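# Move the C-labelled box into the tote near the door

## Task

Find the box marked with a C on its top and place only that box inside the tote beside the door, fully within the tote with no part overhanging its rim. All other boxes must stay on their desks. The robot must not tip over or be left leaning, or the task fails. The result must hold without the robot supporting anything at the end.

## Robot and tools

Robot: TidyBot++, a mobile base 0.54 m long, 0.50 m wide and 0.38 m tall on four powered casters. It carries a single seven-joint arm with a two-finger gripper. The shoulder sits 0.12 m ahead of the base centre, 0.68 m off the floor. Cameras: base_camera and wrist_camera (the latter looks along the hand). Segments: upper arm 0.42 m, forearm 0.31 m, hand 0.31 m from wrist to the hand point.

Frames: the base frame has its origin on the floor below the base centre, x forward, y left, z up. The odometry frame is the base frame as it was when the scene began. hand_pose, in base frame, is the point between the finger pads; its z axis runs out along the fingers and the fingers move along its y axis. base_odometry counts wheel rotation only, so slip reads as motion and drift of a few cm and several degrees builds up. Heading is positive leftward, range -3.142 to 3.142. base_tilt is in degrees, forward and right positive.

execute_actions: argument actions is a list holding one action or none (empty returns state and images only). Optional cameras: a list of names from base_camera, wrist_camera, all; omitted, null or ["all"] gives every camera, [] gives none. An action may contain base, joints, or both, plus optional speeds; its motions begin together. base holds exactly one relative offset from where the base currently is: translate_m (metres, forward positive, -2 to 2), strafe_m (metres, left positive, -2 to 2) or rotate_rad (radians, counter-clockwise from above positive, -6.3 to 6.3). joints is a dictionary of absolute targets by name, in radians except gripper_pos: joint_1_rad any angle (vertical axis, positive is clockwise from above, opposite to rotate_rad); joint_2_rad -2.249 to 2.249 (shoulder); joint_3_rad any angle (upper-arm roll); joint_4_rad -2.579 to 2.579 (elbow); joint_5_rad any angle (forearm roll); joint_6_rad -2.099 to 2.099 (wrist); joint_7_rad any angle (hand roll; hand down, positive is counter-clockwise from above, at 1.57 fingers open toward left and right); gripper_pos 0 (open, gap about 85 mm) to 1 (closed, gap about 85 x (1 - gripper_pos) mm). Unbounded joints go the short way; to turn more, use steps below half a revolution. Done tolerances: ±0.039 for joints 1 to 4, ±0.056 for 5 to 7, ±0.03 for the gripper. speeds caps top speed for that action: translate_m and strafe_m 0.05 to 0.5 m/s, rotate_rad 0.1 to 1.57 rad/s (defaults are the maxima). A base move needing over 8.667 s, or any unknown key or out-of-range value, gets the whole call rejected with no motion. Actions end after at most 15 s. Anything omitted from an action may keep pushing toward its earlier target.

Planar arm geometry: with joint_1_rad 0, joint_3_rad 3.14, joint_5_rad 0 (close to the start), the arm moves in the base's x-z plane. Angles from vertical, forward positive: upper arm = joint_2_rad, forearm = joint_2_rad - joint_4_rad, hand = that minus joint_6_rad. Reach ahead of the shoulder is the sum of length x sin(angle); height above it is the sum of length x cos(angle). A downward-pointing hand reaches no higher than about 0.94 m, and only near the base. The arm starts folded, hand down, poking up to 0.08 m past the base front, elbow up to 1.15 m high.

wait: seconds from 0 to 10; nothing new is commanded; returns the same state and images. zoom_image: camera (base_camera or wrist_camera) and region [x0, y0, x1, y1] in pixels of that camera's most recent full image, top-left is (0,0), at most 504 by 504. finished_scene: scene number (1 or 2); ends the scene irreversibly once the last command has been held, and reports success and the next task. Replying with no tool call ends everything.

Result lines: base_status and joint_status report how each motion ended. done (base: wheels turned the full amount, even with slip); off_target (stopped away from target, may still push); contact_stop or time_out (target dropped, holding in place). "joint command not followed" with a cause line means arm targets were held back, usually a self-collision; the gripper still moves, and held-back targets may retry on later actions. A blocked base pushes until timeout and may still claim done while short. on_its_own lists uncommanded changes. motor_effort gives percent of maximum, bracket is the peak, with fixed offsets and noise. "ARM HIT" means a hard knock on the base or arm. Gripper at 1: done means empty or very thin; off_target means an object stopped it at the reported value. MOTOR HOT warns from 60 °C; at 75 °C an OVER-TEMPERATURE FAULT lets the arm sink and keys show limit_stop_at_motor_heat (resend targets).

Accuracy: friction leaves the hand a cm or two off, more when extended; improve by sending last command + (wanted - read) for each joint. When holding something, never command a joint to its read angle, since the arm sags under load. Trust camera images over hand_pose. Closed fingertips stick out about 20 mm past the hand point, so mind the floor.

Avoid: driving while the arm is snagged at roughly 0.8 m or higher (tip-over risk); horizontal shoving with a raised hand; driving the arm into things, which can trip torque limits (joints 1-4 at 104.5 N m, warning 56.7; joints 5-7 at 51.3, warning 29.4) and freeze the arm for 10 s; dropping, slamming or knocking objects. The robot keeps its last command while you think, so long holds of a load heat motors. Objects may occasionally be nudged by outside pushes.

Each tool is called after ">>>" as name([rows], argument=value, ...), one row to a line, values as JSON.

## Session

>>> execute_actions(actions=[])

Scene clock: 0.00 s.
base_odometry: x=+0.000 y=+0.000 heading=+0.000 (m, m, rad; odometry frame)
base_tilt: forward=+0.1 right=-0.4 (deg)
base_status: not commanded
joint_positions: joint_1_rad=+0.007 joint_2_rad=-0.376 joint_3_rad=+3.088 joint_4_rad=-2.544 joint_5_rad=-0.021 joint_6_rad=-0.856 joint_7_rad=+1.523 gripper_pos=+0.000
joint_status: not commanded
motor_effort: joint_1_rad=+0 joint_2_rad=-2 joint_3_rad=+0 joint_4_rad=+14 joint_5_rad=-1 joint_6_rad=+1 joint_7_rad=+0 (%)
hand_pose: x=+0.2602 y=+0.0107 z=+0.5870 quat_wxyz=(-0.001, +0.998, -0.008, +0.059) (m; base frame)
pictures: base_camera, wrist_camera
Images, in order (width x height): base_camera 644x364, wrist_camera 644x476.

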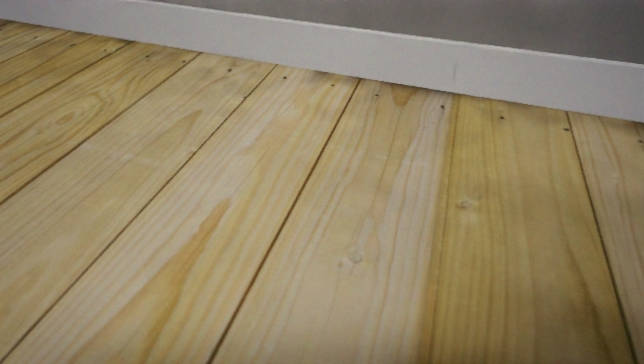

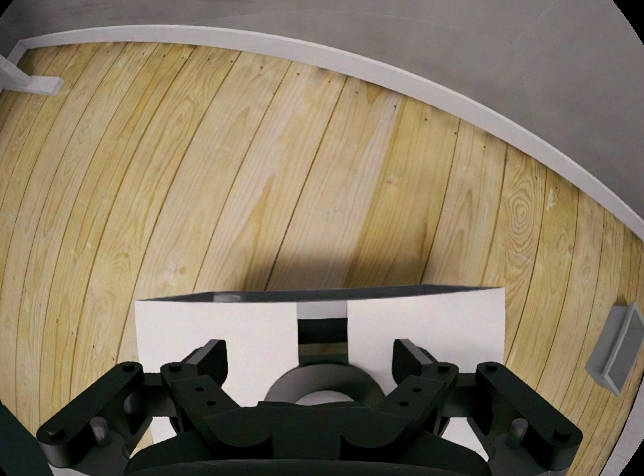

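Point the camera forward to look around.

>>> execute_actions([
  {"joints":{"joint_6_rad":0.4},"base":{"rotate_rad":1.5}},
], cameras=["wrist_camera"])

Scene clock: 3.13 s.
base_odometry: x=+0.000 y=+0.000 heading=+1.499 (m, m, rad; odometry frame)
base_tilt: forward=+0.0 right=-0.4 (deg)
base_status: done
joint_positions: joint_1_rad=+0.007 joint_2_rad=-0.376 joint_3_rad=+3.088 joint_4_rad=-2.542 joint_5_rad=-0.021 joint_6_rad=+0.377 joint_7_rad=+1.523 gripper_pos=+0.000
joint_status: all done
motor_effort: joint_1_rad=+0(1) joint_2_rad=-6(6) joint_3_rad=+0(1) joint_4_rad=+19(19) joint_5_rad=+0(1) joint_6_rad=+9(10) joint_7_rad=+0(0) (%)
hand_pose: x=+0.5278 y=+0.0196 z=+0.8288 quat_wxyz=(-0.024, +0.780, -0.006, +0.625) (m; base frame)
pictures: wrist_camera
Images, in order (width x height): wrist_camera 644x476.

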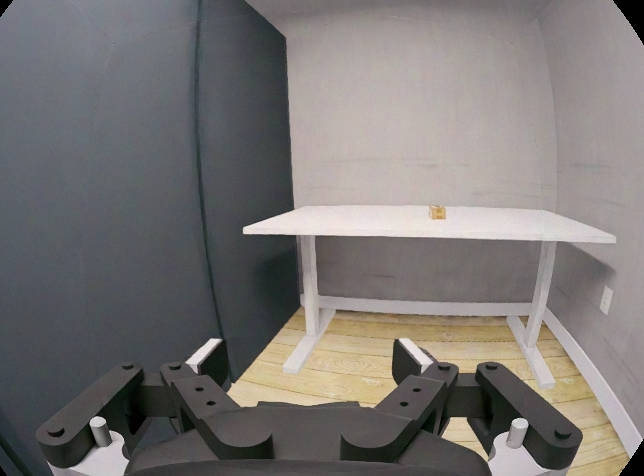

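>>> execute_actions([
  {"base":{"rotate_rad":1.5}},
], cameras=["wrist_camera"])

>>> execute_actions([
  {"base":{"rotate_rad":1.5}},
], cameras=["wrist_camera"])

Scene clock: 6.90 s.
base_odometry: x=+0.000 y=+0.000 heading=+2.998 (m, m, rad; odometry frame)
base_tilt: forward=+0.1 right=-0.4 (deg)
base_status: done
joint_positions: joint_1_rad=+0.007 joint_2_rad=-0.376 joint_3_rad=+3.088 joint_4_rad=-2.542 joint_5_rad=-0.021 joint_6_rad=+0.377 joint_7_rad=+1.523 gripper_pos=+0.000
joint_status: not commanded
motor_effort: joint_1_rad=+1(2) joint_2_rad=-6(7) joint_3_rad=+0(1) joint_4_rad=+19(19) joint_5_rad=-1(0) joint_6_rad=+9(9) joint_7_rad=+0(0) (%)
hand_pose: x=+0.5278 y=+0.0196 z=+0.8288 quat_wxyz=(-0.024, +0.780, -0.006, +0.625) (m; base frame)
pictures: wrist_camera
Images, in order (width x height): wrist_camera 644x476.

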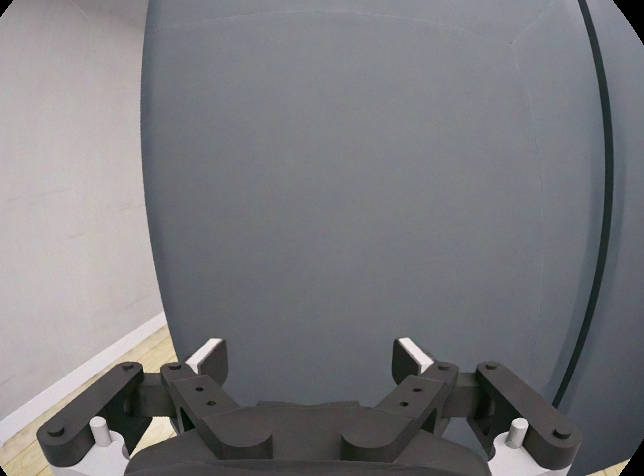

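Scene clock: 9.13 s.
base_odometry: x=+0.000 y=+0.000 heading=-1.787 (m, m, rad; odometry frame)
base_tilt: forward=+0.1 right=-0.5 (deg)
base_status: done
joint_positions: joint_1_rad=+0.007 joint_2_rad=-0.376 joint_3_rad=+3.088 joint_4_rad=-2.542 joint_5_rad=-0.021 joint_6_rad=+0.377 joint_7_rad=+1.523 gripper_pos=+0.000
joint_status: not commanded
motor_effort: joint_1_rad=+0(1) joint_2_rad=-6(6) joint_3_rad=+0(1) joint_4_rad=+19(19) joint_5_rad=+0(0) joint_6_rad=+9(9) joint_7_rad=+0(0) (%)
hand_pose: x=+0.5278 y=+0.0196 z=+0.8288 quat_wxyz=(-0.024, +0.780, -0.006, +0.625) (m; base frame)
pictures: wrist_camera
Images, in order (width x height): wrist_camera 644x476.

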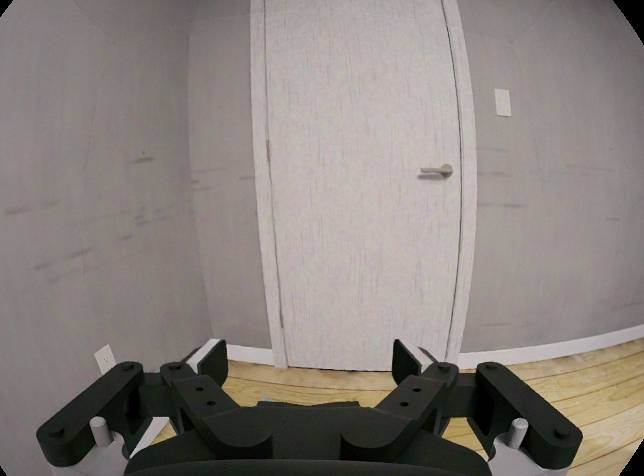

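>>> execute_actions([
  {"joints":{"joint_6_rad":0.0},"base":{"rotate_rad":2.4}},
], cameras=["wrist_camera"])

Scene clock: 14.00 s.
base_odometry: x=+0.000 y=+0.000 heading=+0.612 (m, m, rad; odometry frame)
base_tilt: forward=+0.1 right=-0.4 (deg)
base_status: done
joint_positions: joint_1_rad=+0.007 joint_2_rad=-0.376 joint_3_rad=+3.088 joint_4_rad=-2.545 joint_5_rad=-0.021 joint_6_rad=+0.025 joint_7_rad=+1.523 gripper_pos=+0.000
joint_status: all done
motor_effort: joint_1_rad=+1(2) joint_2_rad=-5(6) joint_3_rad=+1(1) joint_4_rad=+18(20) joint_5_rad=+0(0) joint_6_rad=+8(10) joint_7_rad=+0(0) (%)
hand_pose: x=+0.4848 y=+0.0180 z=+0.7266 quat_wxyz=(-0.018, +0.878, -0.007, +0.477) (m; base frame)
pictures: wrist_camera
Images, in order (width x height): wrist_camera 644x476.

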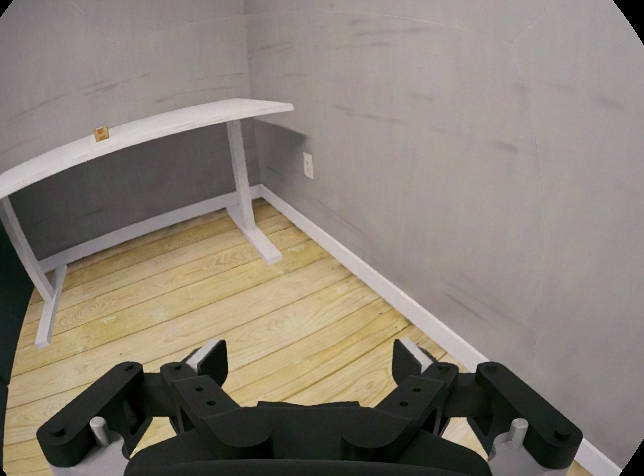

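>>> execute_actions([
  {"joints":{"joint_6_rad":0.4},"base":{"rotate_rad":0.85}},
], cameras=[])

>>> execute_actions([
  {"base":{"translate_m":1.0}},
], cameras=["wrist_camera"])

Scene clock: 17.70 s.
base_odometry: x=+0.000 y=+0.000 heading=+1.461 (m, m, rad; odometry frame)
base_tilt: forward=+0.0 right=-0.4 (deg)
base_status: done
joint_positions: joint_1_rad=+0.007 joint_2_rad=-0.376 joint_3_rad=+3.088 joint_4_rad=-2.540 joint_5_rad=-0.021 joint_6_rad=+0.376 joint_7_rad=+1.523 gripper_pos=+0.000
joint_status: all done
motor_effort: joint_1_rad=+0(1) joint_2_rad=-6(6) joint_3_rad=+0(1) joint_4_rad=+19(20) joint_5_rad=+0(1) joint_6_rad=+9(9) joint_7_rad=+0(0) (%)
hand_pose: x=+0.5283 y=+0.0196 z=+0.8301 quat_wxyz=(-0.024, +0.780, -0.006, +0.626) (m; base frame)
pictures: none
No camera images: the call's "cameras" was empty. Leave "cameras" out to get every camera's image.

Scene clock: 21.07 s.
base_odometry: x=+0.108 y=+0.994 heading=+1.462 (m, m, rad; odometry frame)
base_tilt: forward=+0.1 right=-0.4 (deg)
base_status: done
joint_positions: joint_1_rad=+0.007 joint_2_rad=-0.376 joint_3_rad=+3.088 joint_4_rad=-2.540 joint_5_rad=-0.021 joint_6_rad=+0.376 joint_7_rad=+1.523 gripper_pos=+0.000
joint_status: not commanded
motor_effort: joint_1_rad=+0(0) joint_2_rad=-6(8) joint_3_rad=+0(1) joint_4_rad=+19(19) joint_5_rad=+0(0) joint_6_rad=+9(9) joint_7_rad=+0(0) (%)
hand_pose: x=+0.5283 y=+0.0196 z=+0.8301 quat_wxyz=(-0.024, +0.780, -0.006, +0.626) (m; base frame)
pictures: wrist_camera
Images, in order (width x height): wrist_camera 644x476.

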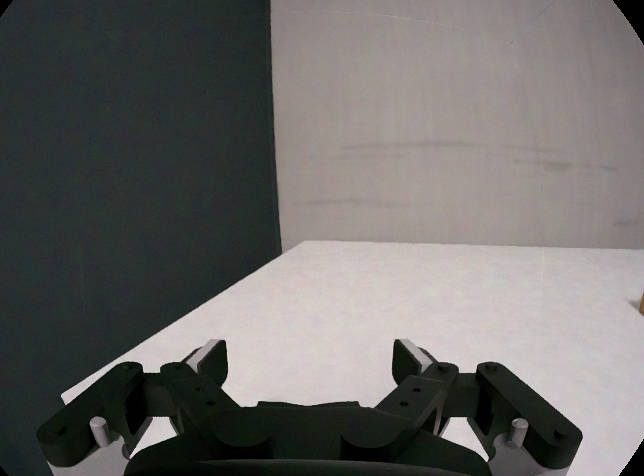

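>>> execute_actions([
  {"joints":{"joint_6_rad":-0.85},"base":{"strafe_m":-0.45}},
])

Scene clock: 24.60 s.
base_odometry: x=+0.555 y=+0.946 heading=+1.463 (m, m, rad; odometry frame)
base_tilt: forward=+0.0 right=-0.4 (deg)
base_status: done
joint_positions: joint_1_rad=+0.000 joint_2_rad=-0.487 joint_3_rad=+3.077 joint_4_rad=-2.319 joint_5_rad=-0.020 joint_6_rad=-0.623 joint_7_rad=+1.524 gripper_pos=+0.000
joint_status: joint_6_rad off_target (ended at -0.623, target -0.850)
motor_effort: joint_1_rad=+3(6) joint_2_rad=+22(23) joint_3_rad=+4(6) joint_4_rad=-21(23) joint_5_rad=-3(4) joint_6_rad=-21(23) joint_7_rad=-4(4) (%)
hand_pose: x=+0.4216 y=+0.0238 z=+0.7309 quat_wxyz=(-0.011, +0.942, +0.004, +0.336) (m; base frame)
pictures: base_camera, wrist_camera
Images, in order (width x height): base_camera 644x364, wrist_camera 644x476.

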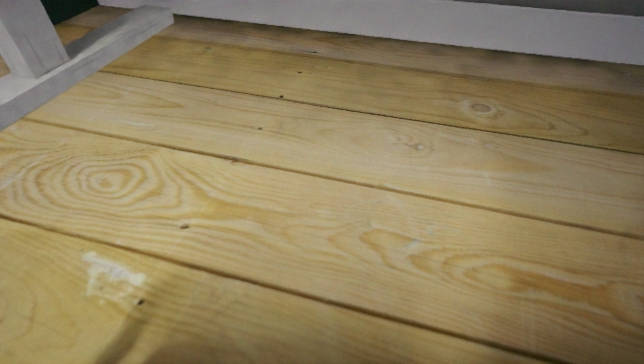

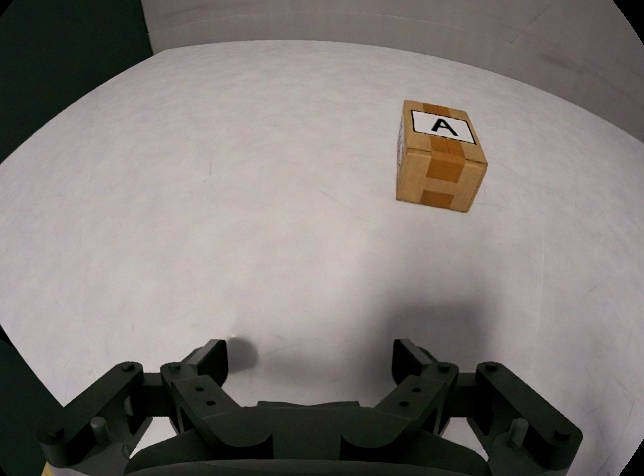

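>>> execute_actions([
  {"joints":{"joint_2_rad":-0.376,"joint_4_rad":-2.54,"joint_6_rad":0.4},"base":{"translate_m":-0.8}},
], cameras=[])

>>> execute_actions([
  {"base":{"rotate_rad":0.9}},
], cameras=["wrist_camera"])

Scene clock: 29.40 s.
base_odometry: x=+0.470 y=+0.150 heading=+1.463 (m, m, rad; odometry frame)
base_tilt: forward=+0.0 right=-0.4 (deg)
base_status: done
joint_positions: joint_1_rad=+0.000 joint_2_rad=-0.380 joint_3_rad=+3.079 joint_4_rad=-2.539 joint_5_rad=-0.013 joint_6_rad=+0.376 joint_7_rad=+1.524 gripper_pos=+0.000
joint_status: all done
motor_effort: joint_1_rad=+1(3) joint_2_rad=-6(21) joint_3_rad=+0(3) joint_4_rad=+19(24) joint_5_rad=+0(6) joint_6_rad=+9(27) joint_7_rad=+0(4) (%)
hand_pose: x=+0.5272 y=+0.0271 z=+0.8319 quat_wxyz=(-0.026, +0.778, +0.005, +0.628) (m; base frame)
pictures: none
No camera images: the call's "cameras" was empty. Leave "cameras" out to get every camera's image.

Scene clock: 31.20 s.
base_odometry: x=+0.470 y=+0.150 heading=+2.362 (m, m, rad; odometry frame)
base_tilt: forward=+0.0 right=-0.4 (deg)
base_status: done
joint_positions: joint_1_rad=+0.000 joint_2_rad=-0.380 joint_3_rad=+3.079 joint_4_rad=-2.539 joint_5_rad=-0.013 joint_6_rad=+0.376 joint_7_rad=+1.524 gripper_pos=+0.000
joint_status: not commanded
motor_effort: joint_1_rad=+0(1) joint_2_rad=-6(6) joint_3_rad=+0(1) joint_4_rad=+19(19) joint_5_rad=+0(0) joint_6_rad=+9(9) joint_7_rad=+0(0) (%)
hand_pose: x=+0.5272 y=+0.0270 z=+0.8320 quat_wxyz=(-0.026, +0.778, +0.005, +0.628) (m; base frame)
pictures: wrist_camera
Images, in order (width x height): wrist_camera 644x476.

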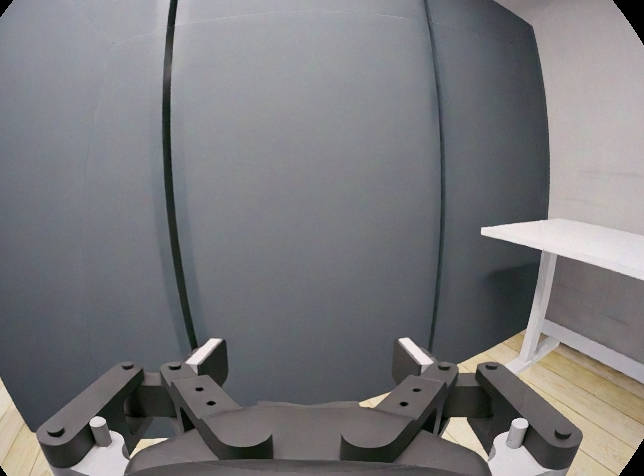

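Nothing there. Check the remaining unseen direction (about -0.9).

>>> execute_actions([
  {"base":{"rotate_rad":-2.9}},
], cameras=["wrist_camera"])

Scene clock: 38.53 s.
base_odometry: x=+0.469 y=+0.151 heading=-0.524 (m, m, rad; odometry frame)
base_tilt: forward=+0.0 right=-0.5 (deg)
base_status: rotate_rad time_out (by the wheels' count: -2.886 of -2.900)
joint_positions: joint_1_rad=-0.130 joint_2_rad=-0.452 joint_3_rad=+2.936 joint_4_rad=-2.580 joint_5_rad=+0.021 joint_6_rad=+0.354 joint_7_rad=+1.524 gripper_pos=+0.000
joint_status: not commanded
motor_effort: joint_1_rad=+26(33) joint_2_rad=+12(17) joint_3_rad=+29(37) joint_4_rad=+27(36) joint_5_rad=-8(11) joint_6_rad=+23(23) joint_7_rad=+1(2) (%)
hand_pose: x=+0.4817 y=+0.1360 z=+0.8262 quat_wxyz=(-0.075, +0.765, +0.142, +0.624) (m; base frame)
pictures: wrist_camera
Images, in order (width x height): wrist_camera 644x476.

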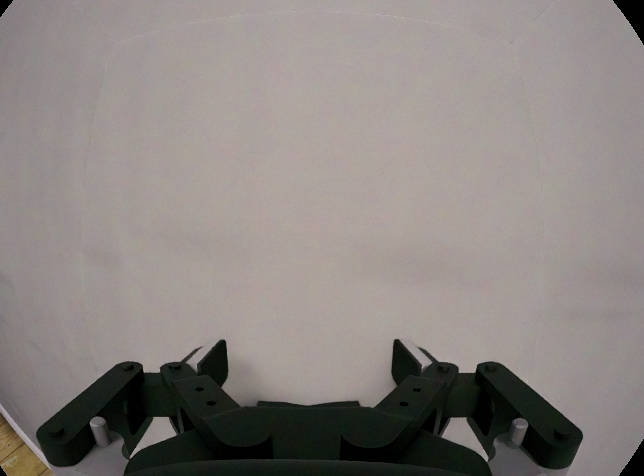

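>>> execute_actions([
  {"base":{"translate_m":-0.3}},
], cameras=[])

>>> execute_actions([
  {"base":{"rotate_rad":-2.2},"joints":{"joint_1_rad":0,"joint_2_rad":-0.376,"joint_3_rad":3.1,"joint_4_rad":-2.54,"joint_6_rad":0.2}},
], cameras=["wrist_camera"])

Scene clock: 43.23 s.
base_odometry: x=+0.209 y=+0.301 heading=-0.525 (m, m, rad; odometry frame)
base_tilt: forward=+0.0 right=-0.4 (deg)
base_status: done
joint_positions: joint_1_rad=+0.014 joint_2_rad=-0.372 joint_3_rad=+3.098 joint_4_rad=-2.541 joint_5_rad=-0.004 joint_6_rad=+0.355 joint_7_rad=+1.524 gripper_pos=+0.000
joint_status: not commanded
motor_effort: joint_1_rad=+1(23) joint_2_rad=-6(13) joint_3_rad=+0(26) joint_4_rad=+19(27) joint_5_rad=+0(7) joint_6_rad=+9(22) joint_7_rad=+0(1) (%)
hand_pose: x=+0.5274 y=+0.0140 z=+0.8217 quat_wxyz=(-0.017, +0.788, -0.005, +0.616) (m; base frame)
pictures: none
No camera images: the call's "cameras" was empty. Leave "cameras" out to get every camera's image.

Scene clock: 45.93 s.
base_odometry: x=+0.209 y=+0.301 heading=-2.724 (m, m, rad; odometry frame)
base_tilt: forward=+0.1 right=-0.4 (deg)
base_status: done
joint_positions: joint_1_rad=+0.013 joint_2_rad=-0.372 joint_3_rad=+3.098 joint_4_rad=-2.542 joint_5_rad=-0.004 joint_6_rad=+0.234 joint_7_rad=+1.524 gripper_pos=+0.000
joint_status: all done
motor_effort: joint_1_rad=+0(1) joint_2_rad=-6(6) joint_3_rad=+0(2) joint_4_rad=+18(20) joint_5_rad=+0(1) joint_6_rad=+9(10) joint_7_rad=+0(1) (%)
hand_pose: x=+0.5158 y=+0.0137 z=+0.7851 quat_wxyz=(-0.015, +0.824, -0.005, +0.567) (m; base frame)
pictures: wrist_camera
Images, in order (width x height): wrist_camera 644x476.

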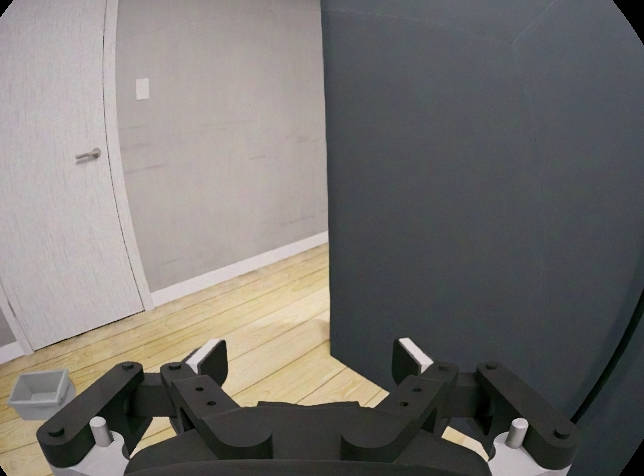

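>>> execute_actions([
  {"base":{"rotate_rad":0.25}},
], cameras=[])

>>> execute_actions([
  {"base":{"translate_m":1.3}},
], cameras=[])

>>> execute_actions([
  {"base":{"rotate_rad":-0.67}},
], cameras=["wrist_camera"])

Scene clock: 50.13 s.
base_odometry: x=+0.209 y=+0.301 heading=-2.476 (m, m, rad; odometry frame)
base_tilt: forward=+0.0 right=-0.4 (deg)
base_status: done
joint_positions: joint_1_rad=+0.012 joint_2_rad=-0.372 joint_3_rad=+3.098 joint_4_rad=-2.542 joint_5_rad=-0.004 joint_6_rad=+0.234 joint_7_rad=+1.524 gripper_pos=+0.000
joint_status: not commanded
motor_effort: joint_1_rad=+1(1) joint_2_rad=-5(6) joint_3_rad=+0(2) joint_4_rad=+19(18) joint_5_rad=+0(1) joint_6_rad=+9(9) joint_7_rad=+0(0) (%)
hand_pose: x=+0.5158 y=+0.0139 z=+0.7851 quat_wxyz=(-0.015, +0.824, -0.005, +0.567) (m; base frame)
pictures: none
No camera images: the call's "cameras" was empty. Leave "cameras" out to get every camera's image.

Scene clock: 54.10 s.
base_odometry: x=-0.815 y=-0.500 heading=-2.477 (m, m, rad; odometry frame)
base_tilt: forward=+0.1 right=-0.5 (deg)
base_status: done
joint_positions: joint_1_rad=+0.012 joint_2_rad=-0.372 joint_3_rad=+3.098 joint_4_rad=-2.542 joint_5_rad=-0.004 joint_6_rad=+0.234 joint_7_rad=+1.524 gripper_pos=+0.000
joint_status: not commanded
motor_effort: joint_1_rad=+1(1) joint_2_rad=-6(8) joint_3_rad=+0(1) joint_4_rad=+19(19) joint_5_rad=+0(0) joint_6_rad=+9(9) joint_7_rad=+0(0) (%)
hand_pose: x=+0.5158 y=+0.0139 z=+0.7852 quat_wxyz=(-0.015, +0.824, -0.005, +0.567) (m; base frame)
pictures: none
No camera images: the call's "cameras" was empty. Leave "cameras" out to get every camera's image.

Scene clock: 55.70 s.
base_odometry: x=-0.815 y=-0.500 heading=+3.137 (m, m, rad; odometry frame)
base_tilt: forward=+0.1 right=-0.4 (deg)
base_status: done
joint_positions: joint_1_rad=+0.012 joint_2_rad=-0.372 joint_3_rad=+3.098 joint_4_rad=-2.542 joint_5_rad=-0.004 joint_6_rad=+0.234 joint_7_rad=+1.524 gripper_pos=+0.000
joint_status: not commanded
motor_effort: joint_1_rad=+0(2) joint_2_rad=-6(6) joint_3_rad=+0(2) joint_4_rad=+18(19) joint_5_rad=-1(1) joint_6_rad=+9(9) joint_7_rad=+0(0) (%)
hand_pose: x=+0.5158 y=+0.0139 z=+0.7852 quat_wxyz=(-0.015, +0.824, -0.005, +0.567) (m; base frame)
pictures: wrist_camera
Images, in order (width x height): wrist_camera 644x476.

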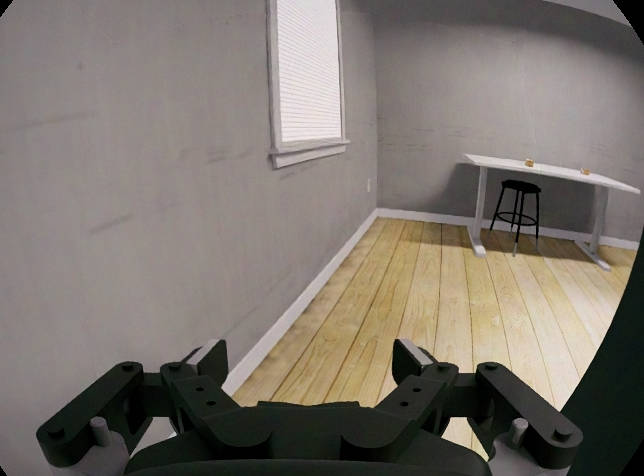

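>>> execute_actions([
  {"base":{"translate_m":2.0}},
], cameras=[])

>>> execute_actions([
  {"base":{"strafe_m":-0.7}},
], cameras=["wrist_camera"])

Scene clock: 67.23 s.
base_odometry: x=-1.965 y=-0.490 heading=+3.074 (m, m, rad; odometry frame)
base_tilt: forward=+0.1 right=-0.5 (deg)
base_status: translate_m time_out (by the wheels' count: +1.150 of +2.000)
joint_positions: joint_1_rad=+0.010 joint_2_rad=-0.367 joint_3_rad=+3.099 joint_4_rad=-2.537 joint_5_rad=-0.005 joint_6_rad=+0.232 joint_7_rad=+1.524 gripper_pos=+0.000
joint_status: not commanded
motor_effort: joint_1_rad=+0(4) joint_2_rad=-6(25) joint_3_rad=+1(10) joint_4_rad=+19(21) joint_5_rad=+0(1) joint_6_rad=+9(10) joint_7_rad=+0(0) (%)
hand_pose: x=+0.5176 y=+0.0144 z=+0.7852 quat_wxyz=(-0.016, +0.824, -0.005, +0.566) (m; base frame)
pictures: none
No camera images: the call's "cameras" was empty. Leave "cameras" out to get every camera's image.

not run: a stop came earlier in this reply.

>>> execute_actions([
  {"base":{"strafe_m":-0.3}},
])

Scene clock: 70.03 s.
base_odometry: x=-1.945 y=-0.191 heading=+3.075 (m, m, rad; odometry frame)
base_tilt: forward=+0.1 right=-0.4 (deg)
base_status: done
joint_positions: joint_1_rad=+0.010 joint_2_rad=-0.367 joint_3_rad=+3.099 joint_4_rad=-2.537 joint_5_rad=-0.005 joint_6_rad=+0.232 joint_7_rad=+1.524 gripper_pos=+0.000
joint_status: not commanded
motor_effort: joint_1_rad=+1(1) joint_2_rad=-6(6) joint_3_rad=+0(1) joint_4_rad=+19(19) joint_5_rad=-1(1) joint_6_rad=+9(9) joint_7_rad=+0(0) (%)
hand_pose: x=+0.5176 y=+0.0144 z=+0.7852 quat_wxyz=(-0.016, +0.824, -0.005, +0.566) (m; base frame)
pictures: base_camera, wrist_camera
Images, in order (width x height): base_camera 644x364, wrist_camera 644x476.

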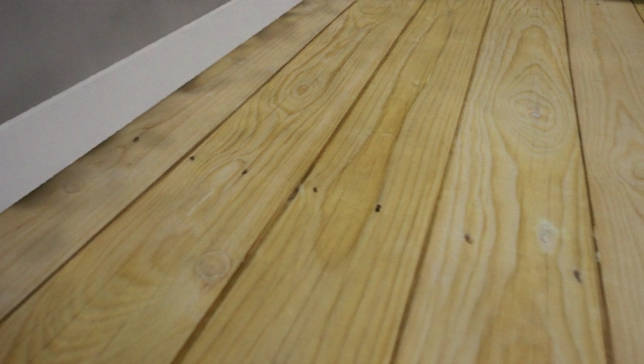

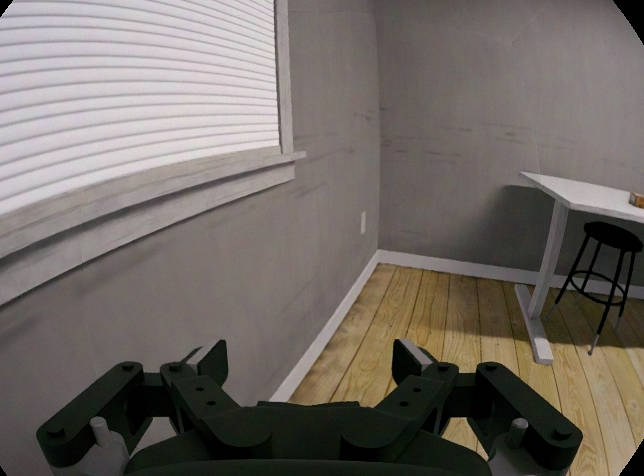

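>>> execute_actions([
  {"base":{"strafe_m":-1.2}},
], cameras=["wrist_camera"])

Scene clock: 74.97 s.
base_odometry: x=-1.866 y=+1.007 heading=+3.076 (m, m, rad; odometry frame)
base_tilt: forward=+0.1 right=-0.4 (deg)
base_status: done
joint_positions: joint_1_rad=+0.010 joint_2_rad=-0.367 joint_3_rad=+3.099 joint_4_rad=-2.537 joint_5_rad=-0.005 joint_6_rad=+0.232 joint_7_rad=+1.524 gripper_pos=+0.000
joint_status: not commanded
motor_effort: joint_1_rad=+0(1) joint_2_rad=-6(8) joint_3_rad=+0(1) joint_4_rad=+19(19) joint_5_rad=-1(1) joint_6_rad=+9(9) joint_7_rad=+1(0) (%)
hand_pose: x=+0.5176 y=+0.0144 z=+0.7852 quat_wxyz=(-0.016, +0.824, -0.005, +0.566) (m; base frame)
pictures: wrist_camera
Images, in order (width x height): wrist_camera 644x476.

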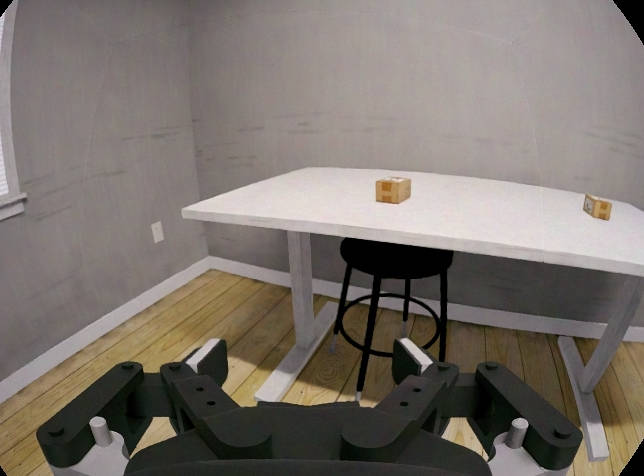

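>>> zoom_image(camera="wrist_camera", region=[340, 150, 644, 250])

Region (340, 150, 644, 250) of wrist_camera's 644x476 image, scaled by 1.658; it fills the top 166 rows of this view, and the rest is white.

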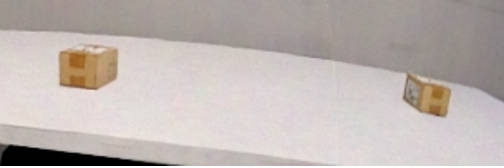

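>>> execute_actions([
  {"base":{"translate_m":0.6},"joints":{"joint_2_rad":0.0,"joint_4_rad":-2.2,"joint_6_rad":0.2}},
])

Scene clock: 81.67 s.
base_odometry: x=-2.465 y=+1.047 heading=+3.075 (m, m, rad; odometry frame)
base_tilt: forward=+0.1 right=-0.4 (deg)
base_status: done
joint_positions: joint_1_rad=+0.010 joint_2_rad=-0.013 joint_3_rad=+3.099 joint_4_rad=-2.210 joint_5_rad=-0.005 joint_6_rad=+0.232 joint_7_rad=+1.524 gripper_pos=+0.000
joint_status: all done
motor_effort: joint_1_rad=+1(1) joint_2_rad=-18(21) joint_3_rad=-1(0) joint_4_rad=+18(21) joint_5_rad=+0(1) joint_6_rad=+9(9) joint_7_rad=+0(0) (%)
hand_pose: x=+0.6547 y=+0.0184 z=+0.7984 quat_wxyz=(-0.023, +0.832, -0.008, +0.554) (m; base frame)
pictures: base_camera, wrist_camera
Images, in order (width x height): base_camera 644x364, wrist_camera 644x476.

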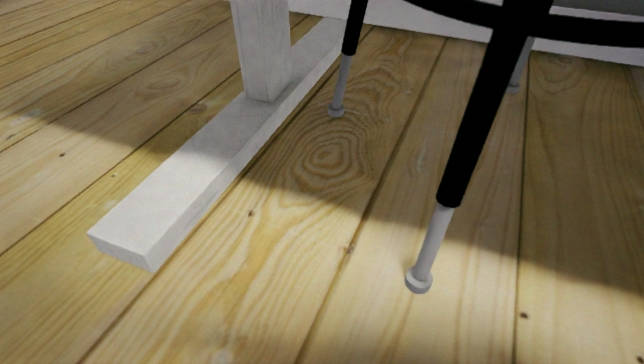

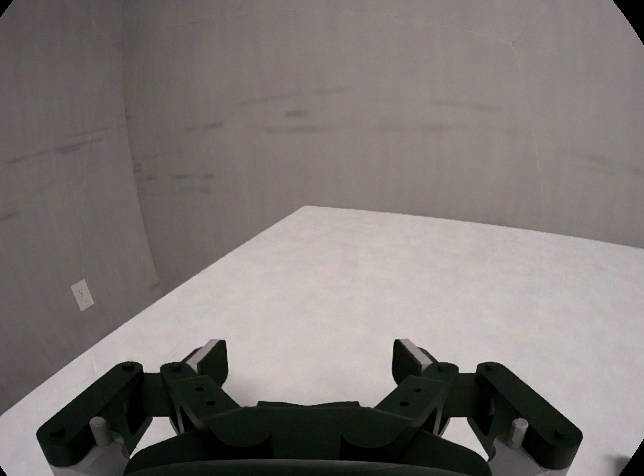

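Turn the arm to the right to view the boxes.

>>> execute_actions([
  {"joints":{"joint_1_rad":0.8}},
], cameras=["wrist_camera"])

Scene clock: 85.10 s.
base_odometry: x=-2.465 y=+1.047 heading=+3.075 (m, m, rad; odometry frame)
base_tilt: forward=+0.1 right=-0.4 (deg)
base_status: not commanded
joint_positions: joint_1_rad=+0.781 joint_2_rad=-0.013 joint_3_rad=+3.099 joint_4_rad=-2.210 joint_5_rad=-0.005 joint_6_rad=+0.232 joint_7_rad=+1.524 gripper_pos=+0.000
joint_status: all done
motor_effort: joint_1_rad=+0(0) joint_2_rad=-18(19) joint_3_rad=+0(2) joint_4_rad=+18(18) joint_5_rad=+0(0) joint_6_rad=+9(9) joint_7_rad=+0(0) (%)
hand_pose: x=+0.5160 y=-0.3601 z=+0.7984 quat_wxyz=(+0.187, +0.768, -0.320, +0.522) (m; base frame)
pictures: wrist_camera
Images, in order (width x height): wrist_camera 644x476.

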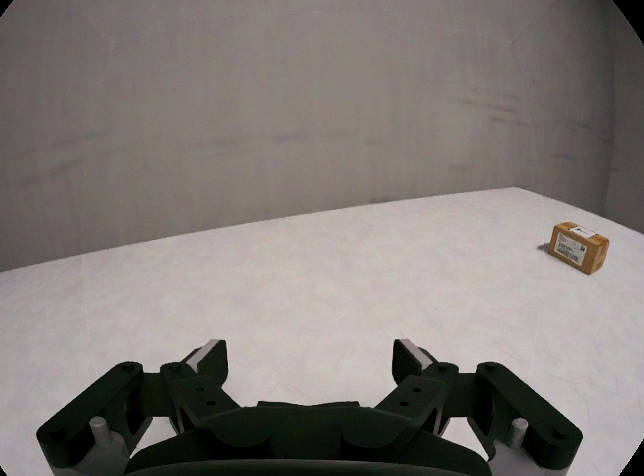

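>>> execute_actions([
  {"joints":{"joint_1_rad":0.4,"joint_2_rad":-0.3,"joint_4_rad":-1.8,"joint_6_rad":-1.2}},
], cameras=["wrist_camera"])

Scene clock: 89.60 s.
base_odometry: x=-2.465 y=+1.047 heading=+3.075 (m, m, rad; odometry frame)
base_tilt: forward=+0.1 right=-0.4 (deg)
base_status: not commanded
joint_positions: joint_1_rad=+0.420 joint_2_rad=-0.287 joint_3_rad=+3.099 joint_4_rad=-1.813 joint_5_rad=-0.005 joint_6_rad=-1.164 joint_7_rad=+1.524 gripper_pos=+0.000
joint_status: all done
motor_effort: joint_1_rad=+0(1) joint_2_rad=-9(20) joint_3_rad=+0(0) joint_4_rad=+19(19) joint_5_rad=-1(0) joint_6_rad=+4(7) joint_7_rad=+0(0) (%)
hand_pose: x=+0.4275 y=-0.1180 z=+0.8193 quat_wxyz=(+0.040, +0.953, -0.205, +0.220) (m; base frame)
pictures: wrist_camera
Images, in order (width x height): wrist_camera 644x476.

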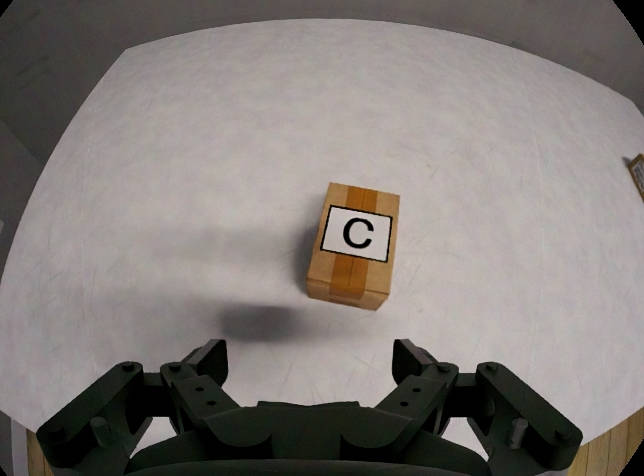

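>>> execute_actions([
  {"joints":{"joint_1_rad":0.45,"joint_2_rad":0.41,"joint_4_rad":-1.05,"joint_6_rad":-1.44}},
], cameras=["wrist_camera"])

Scene clock: 95.30 s.
base_odometry: x=-2.465 y=+1.047 heading=+3.075 (m, m, rad; odometry frame)
base_tilt: forward=+0.0 right=-0.4 (deg)
base_status: not commanded
joint_positions: joint_1_rad=+0.427 joint_2_rad=+0.397 joint_3_rad=+3.099 joint_4_rad=-1.066 joint_5_rad=-0.005 joint_6_rad=-1.392 joint_7_rad=+1.524 gripper_pos=+0.000
joint_status: all done
motor_effort: joint_1_rad=+0(1) joint_2_rad=-32(34) joint_3_rad=-1(1) joint_4_rad=+18(20) joint_5_rad=-1(1) joint_6_rad=+3(4) joint_7_rad=+0(0) (%)
hand_pose: x=+0.6401 y=-0.2119 z=+0.8056 quat_wxyz=(+0.014, +0.966, -0.215, +0.143) (m; base frame)
pictures: wrist_camera
Images, in order (width x height): wrist_camera 644x476.

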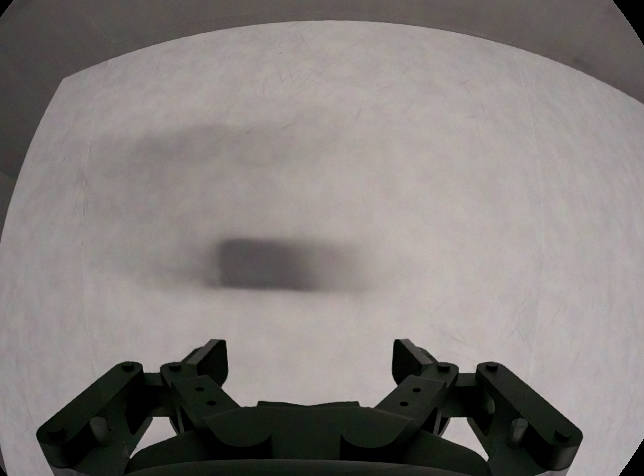

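>>> execute_actions([
  {"joints":{"joint_2_rad":0.05,"joint_4_rad":-1.45,"joint_6_rad":-1.42}},
], cameras=["wrist_camera"])

Scene clock: 98.77 s.
base_odometry: x=-2.465 y=+1.047 heading=+3.075 (m, m, rad; odometry frame)
base_tilt: forward=+0.1 right=-0.4 (deg)
base_status: not commanded
joint_positions: joint_1_rad=+0.427 joint_2_rad=+0.062 joint_3_rad=+3.099 joint_4_rad=-1.435 joint_5_rad=-0.005 joint_6_rad=-1.392 joint_7_rad=+1.524 gripper_pos=+0.000
joint_status: all done
motor_effort: joint_1_rad=+0(0) joint_2_rad=-20(34) joint_3_rad=-1(1) joint_4_rad=+18(19) joint_5_rad=-1(1) joint_6_rad=+2(2) joint_7_rad=+0(0) (%)
hand_pose: x=+0.5062 y=-0.1540 z=+0.8236 quat_wxyz=(+0.017, +0.969, -0.213, +0.125) (m; base frame)
pictures: wrist_camera
Images, in order (width x height): wrist_camera 644x476.

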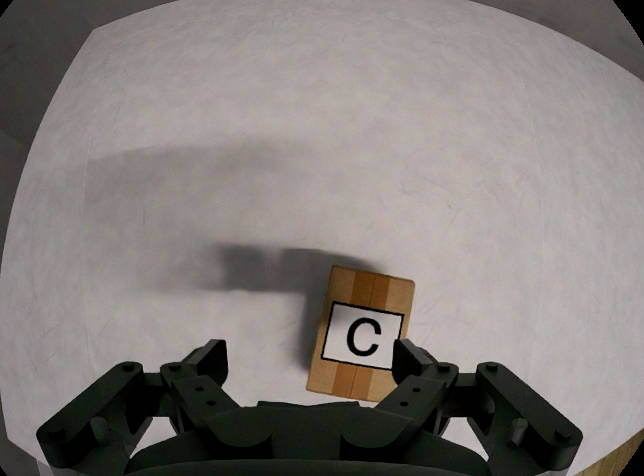

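>>> execute_actions([
  {"joints":{"joint_1_rad":0.52,"joint_2_rad":0.17,"joint_4_rad":-1.40,"joint_6_rad":-1.38}},
], cameras=["wrist_camera"])

Scene clock: 103.43 s.
base_odometry: x=-2.465 y=+1.047 heading=+3.075 (m, m, rad; odometry frame)
base_tilt: forward=+0.1 right=-0.5 (deg)
base_status: not commanded
joint_positions: joint_1_rad=+0.501 joint_2_rad=+0.160 joint_3_rad=+3.099 joint_4_rad=-1.413 joint_5_rad=-0.005 joint_6_rad=-1.392 joint_7_rad=+1.524 gripper_pos=+0.000
joint_status: all done
motor_effort: joint_1_rad=+0(2) joint_2_rad=-24(26) joint_3_rad=-1(2) joint_4_rad=+17(18) joint_5_rad=+0(1) joint_6_rad=+2(2) joint_7_rad=+0(0) (%)
hand_pose: x=+0.5103 y=-0.1912 z=+0.7903 quat_wxyz=(+0.012, +0.964, -0.250, +0.088) (m; base frame)
pictures: wrist_camera
Images, in order (width x height): wrist_camera 644x476.

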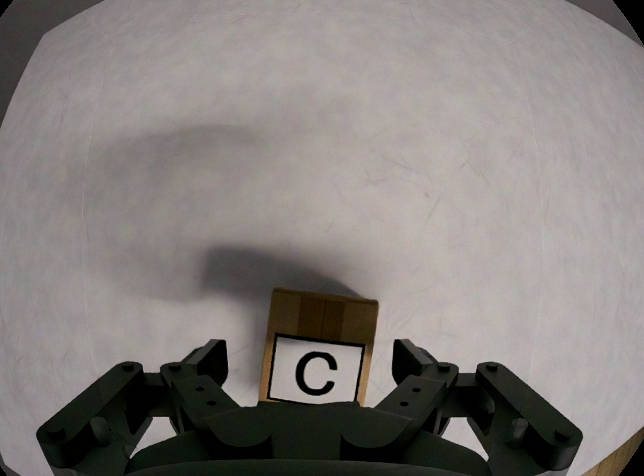

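>>> execute_actions([
  {"joints":{"joint_2_rad":0.27,"joint_6_rad":-1.33}},
], cameras=["wrist_camera"])

Scene clock: 105.77 s.
base_odometry: x=-2.465 y=+1.047 heading=+3.075 (m, m, rad; odometry frame)
base_tilt: forward=+0.1 right=-0.4 (deg)
base_status: not commanded
joint_positions: joint_1_rad=+0.501 joint_2_rad=+0.261 joint_3_rad=+3.099 joint_4_rad=-1.412 joint_5_rad=-0.005 joint_6_rad=-1.375 joint_7_rad=+1.524 gripper_pos=+0.000
joint_status: all done
motor_effort: joint_1_rad=+0(0) joint_2_rad=-27(30) joint_3_rad=-1(1) joint_4_rad=+17(18) joint_5_rad=-1(1) joint_6_rad=+1(2) joint_7_rad=+0(0) (%)
hand_pose: x=+0.5231 y=-0.1979 z=+0.7468 quat_wxyz=(+0.002, +0.967, -0.251, +0.048) (m; base frame)
pictures: wrist_camera
Images, in order (width x height): wrist_camera 644x476.

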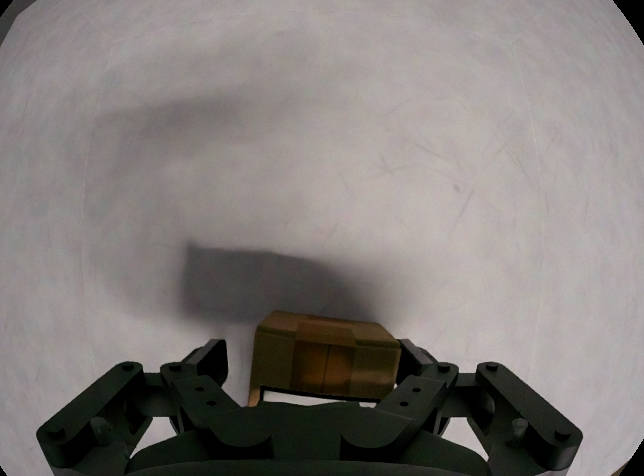

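>>> execute_actions([
  {"joints":{"gripper_pos":1}},
], cameras=["wrist_camera"])

Scene clock: 108.13 s.
base_odometry: x=-2.465 y=+1.047 heading=+3.075 (m, m, rad; odometry frame)
base_tilt: forward=+0.1 right=-0.4 (deg)
base_status: not commanded
joint_positions: joint_1_rad=+0.501 joint_2_rad=+0.261 joint_3_rad=+3.099 joint_4_rad=-1.408 joint_5_rad=-0.005 joint_6_rad=-1.375 joint_7_rad=+1.524 gripper_pos=+0.346
joint_status: gripper_pos off_target (ended at +0.346, target +1.000)
motor_effort: joint_1_rad=+0(1) joint_2_rad=-26(30) joint_3_rad=-1(2) joint_4_rad=+17(17) joint_5_rad=-1(1) joint_6_rad=+1(3) joint_7_rad=+0(0) (%)
hand_pose: x=+0.5245 y=-0.1986 z=+0.7479 quat_wxyz=(+0.002, +0.967, -0.251, +0.050) (m; base frame)
pictures: wrist_camera
Images, in order (width x height): wrist_camera 644x476.

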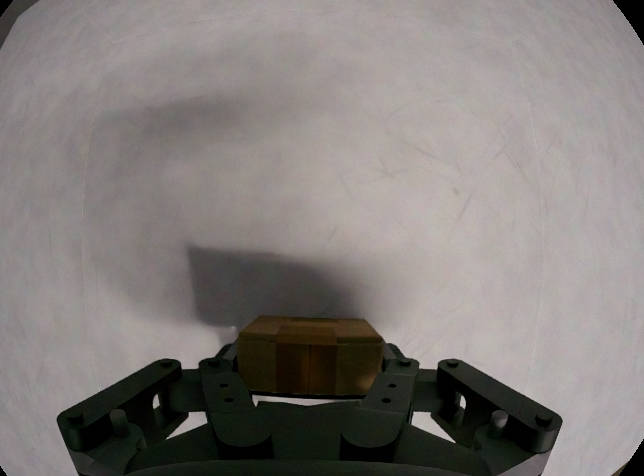

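Gripped. Lift and retract.

>>> execute_actions([
  {"joints":{"joint_2_rad":-0.1,"joint_6_rad":-1.0}},
], cameras=[])

>>> execute_actions([
  {"joints":{"joint_1_rad":0,"joint_2_rad":-0.376,"joint_4_rad":-2.2,"joint_6_rad":-0.6},"base":{"translate_m":-0.6}},
], cameras=["wrist_camera"])

Scene clock: 111.40 s.
base_odometry: x=-2.465 y=+1.047 heading=+3.075 (m, m, rad; odometry frame)
base_tilt: forward=+0.1 right=-0.4 (deg)
base_status: not commanded
joint_positions: joint_1_rad=+0.501 joint_2_rad=-0.093 joint_3_rad=+3.099 joint_4_rad=-1.407 joint_5_rad=-0.005 joint_6_rad=-1.047 joint_7_rad=+1.524 gripper_pos=+0.346
joint_status: all done
motor_effort: joint_1_rad=+1(0) joint_2_rad=-18(31) joint_3_rad=-1(1) joint_4_rad=+21(21) joint_5_rad=-1(1) joint_6_rad=+7(8) joint_7_rad=+0(0) (%)
hand_pose: x=+0.5541 y=-0.2108 z=+0.9595 quat_wxyz=(+0.077, +0.896, -0.231, +0.373) (m; base frame)
pictures: none
No camera images: the call's "cameras" was empty. Leave "cameras" out to get every camera's image.

Scene clock: 114.13 s.
base_odometry: x=-1.866 y=+1.007 heading=+3.076 (m, m, rad; odometry frame)
base_tilt: forward=+0.0 right=-0.4 (deg)
base_status: done
joint_positions: joint_1_rad=+0.022 joint_2_rad=-0.362 joint_3_rad=+3.100 joint_4_rad=-2.195 joint_5_rad=-0.005 joint_6_rad=-0.650 joint_7_rad=+1.524 gripper_pos=+0.346
joint_status: all done
motor_effort: joint_1_rad=+1(1) joint_2_rad=-7(23) joint_3_rad=+0(3) joint_4_rad=+20(22) joint_5_rad=+0(1) joint_6_rad=+6(8) joint_7_rad=+0(0) (%)
hand_pose: x=+0.4635 y=+0.0093 z=+0.7473 quat_wxyz=(-0.005, +0.946, -0.013, +0.323) (m; base frame)
pictures: wrist_camera
Images, in order (width x height): wrist_camera 644x476.

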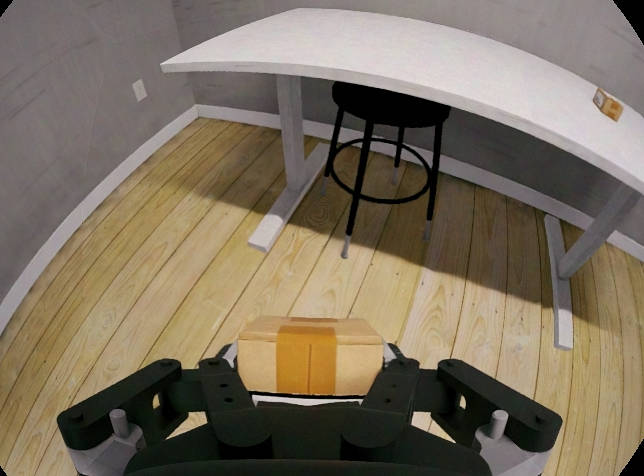

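>>> execute_actions([
  {"base":{"strafe_m":1.3}},
], cameras=[])

>>> execute_actions([
  {"base":{"translate_m":-1.9}},
])

Scene clock: 119.90 s.
base_odometry: x=-1.951 y=-0.290 heading=+3.076 (m, m, rad; odometry frame)
base_tilt: forward=+0.1 right=-0.4 (deg)
base_status: done
joint_positions: joint_1_rad=+0.020 joint_2_rad=-0.362 joint_3_rad=+3.100 joint_4_rad=-2.195 joint_5_rad=-0.005 joint_6_rad=-0.648 joint_7_rad=+1.524 gripper_pos=+0.346
joint_status: not commanded
motor_effort: joint_1_rad=+0(0) joint_2_rad=-7(8) joint_3_rad=-1(2) joint_4_rad=+20(20) joint_5_rad=+0(1) joint_6_rad=+6(6) joint_7_rad=+0(0) (%)
hand_pose: x=+0.4640 y=+0.0099 z=+0.7476 quat_wxyz=(-0.006, +0.946, -0.012, +0.324) (m; base frame)
pictures: none
No camera images: the call's "cameras" was empty. Leave "cameras" out to get every camera's image.

Scene clock: 128.60 s.
base_odometry: x=-1.732 y=-0.304 heading=+3.082 (m, m, rad; odometry frame)
base_tilt: forward=+0.1 right=-0.4 (deg)
base_status: translate_m time_out (by the wheels' count: -0.219 of -1.900)
joint_positions: joint_1_rad=+0.014 joint_2_rad=-0.380 joint_3_rad=+3.099 joint_4_rad=-2.204 joint_5_rad=-0.011 joint_6_rad=-0.641 joint_7_rad=+1.524 gripper_pos=+0.346
joint_status: not commanded
motor_effort: joint_1_rad=+0(8) joint_2_rad=-7(22) joint_3_rad=+0(10) joint_4_rad=+20(27) joint_5_rad=+0(4) joint_6_rad=+6(11) joint_7_rad=+0(0) (%)
hand_pose: x=+0.4616 y=+0.0132 z=+0.7508 quat_wxyz=(-0.009, +0.943, -0.010, +0.332) (m; base frame)
pictures: base_camera, wrist_camera
Images, in order (width x height): base_camera 644x364, wrist_camera 644x476.

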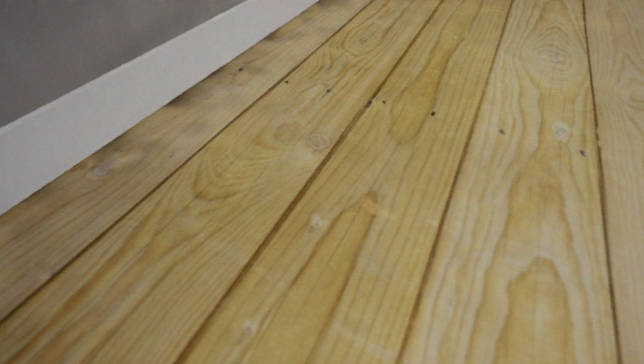

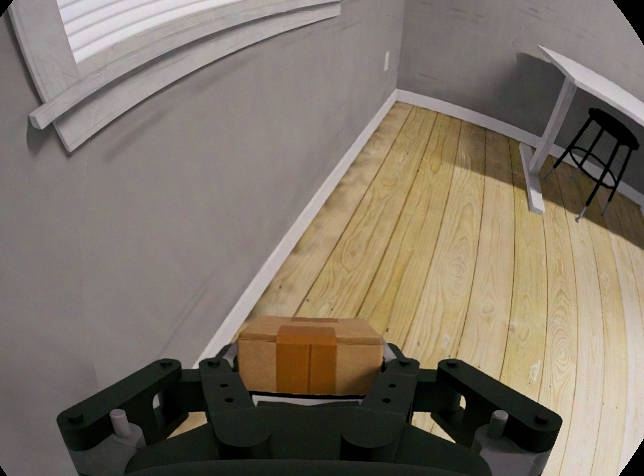

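>>> execute_actions([
  {"base":{"strafe_m":-0.12}},
], cameras=[])

>>> execute_actions([
  {"base":{"translate_m":-1.7}},
])

Scene clock: 132.63 s.
base_odometry: x=-1.725 y=-0.185 heading=+3.082 (m, m, rad; odometry frame)
base_tilt: forward=+0.1 right=-0.4 (deg)
base_status: done
joint_positions: joint_1_rad=+0.014 joint_2_rad=-0.380 joint_3_rad=+3.099 joint_4_rad=-2.204 joint_5_rad=-0.011 joint_6_rad=-0.641 joint_7_rad=+1.524 gripper_pos=+0.346
joint_status: not commanded
motor_effort: joint_1_rad=+0(0) joint_2_rad=-7(8) joint_3_rad=+0(2) joint_4_rad=+20(20) joint_5_rad=+0(1) joint_6_rad=+6(6) joint_7_rad=+0(0) (%)
hand_pose: x=+0.4616 y=+0.0132 z=+0.7508 quat_wxyz=(-0.009, +0.943, -0.010, +0.332) (m; base frame)
pictures: none
No camera images: the call's "cameras" was empty. Leave "cameras" out to get every camera's image.

Scene clock: 140.80 s.
base_odometry: x=-1.712 y=-0.197 heading=+3.100 (m, m, rad; odometry frame)
base_tilt: forward=+0.0 right=-0.4 (deg)
base_status: translate_m time_out (by the wheels' count: -0.014 of -1.700)
joint_positions: joint_1_rad=+0.013 joint_2_rad=-0.379 joint_3_rad=+3.100 joint_4_rad=-2.204 joint_5_rad=-0.011 joint_6_rad=-0.638 joint_7_rad=+1.524 gripper_pos=+0.346
joint_status: not commanded
motor_effort: joint_1_rad=+1(1) joint_2_rad=-7(22) joint_3_rad=+0(3) joint_4_rad=+20(22) joint_5_rad=+0(1) joint_6_rad=+6(7) joint_7_rad=+0(0) (%)
hand_pose: x=+0.4623 y=+0.0132 z=+0.7512 quat_wxyz=(-0.009, +0.943, -0.010, +0.333) (m; base frame)
pictures: base_camera, wrist_camera
Images, in order (width x height): base_camera 644x364, wrist_camera 644x476.

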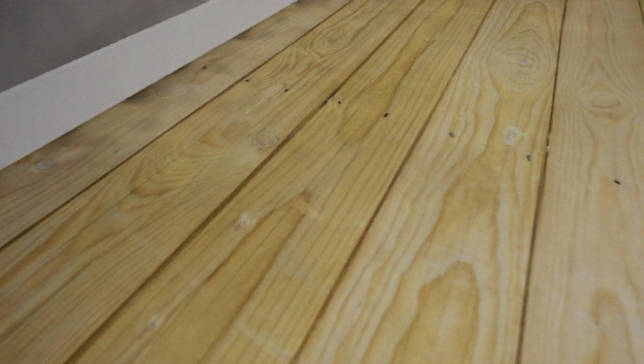

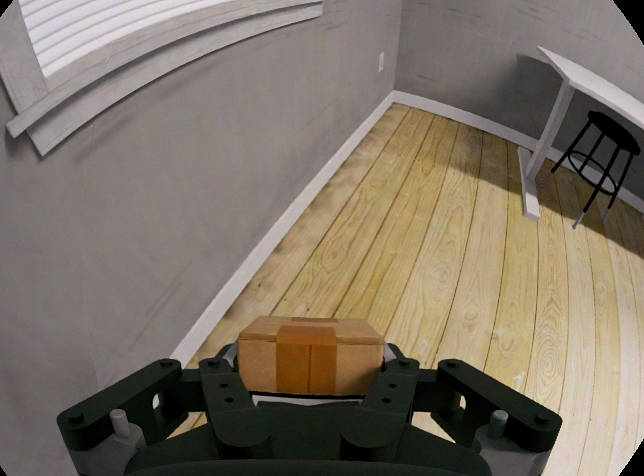

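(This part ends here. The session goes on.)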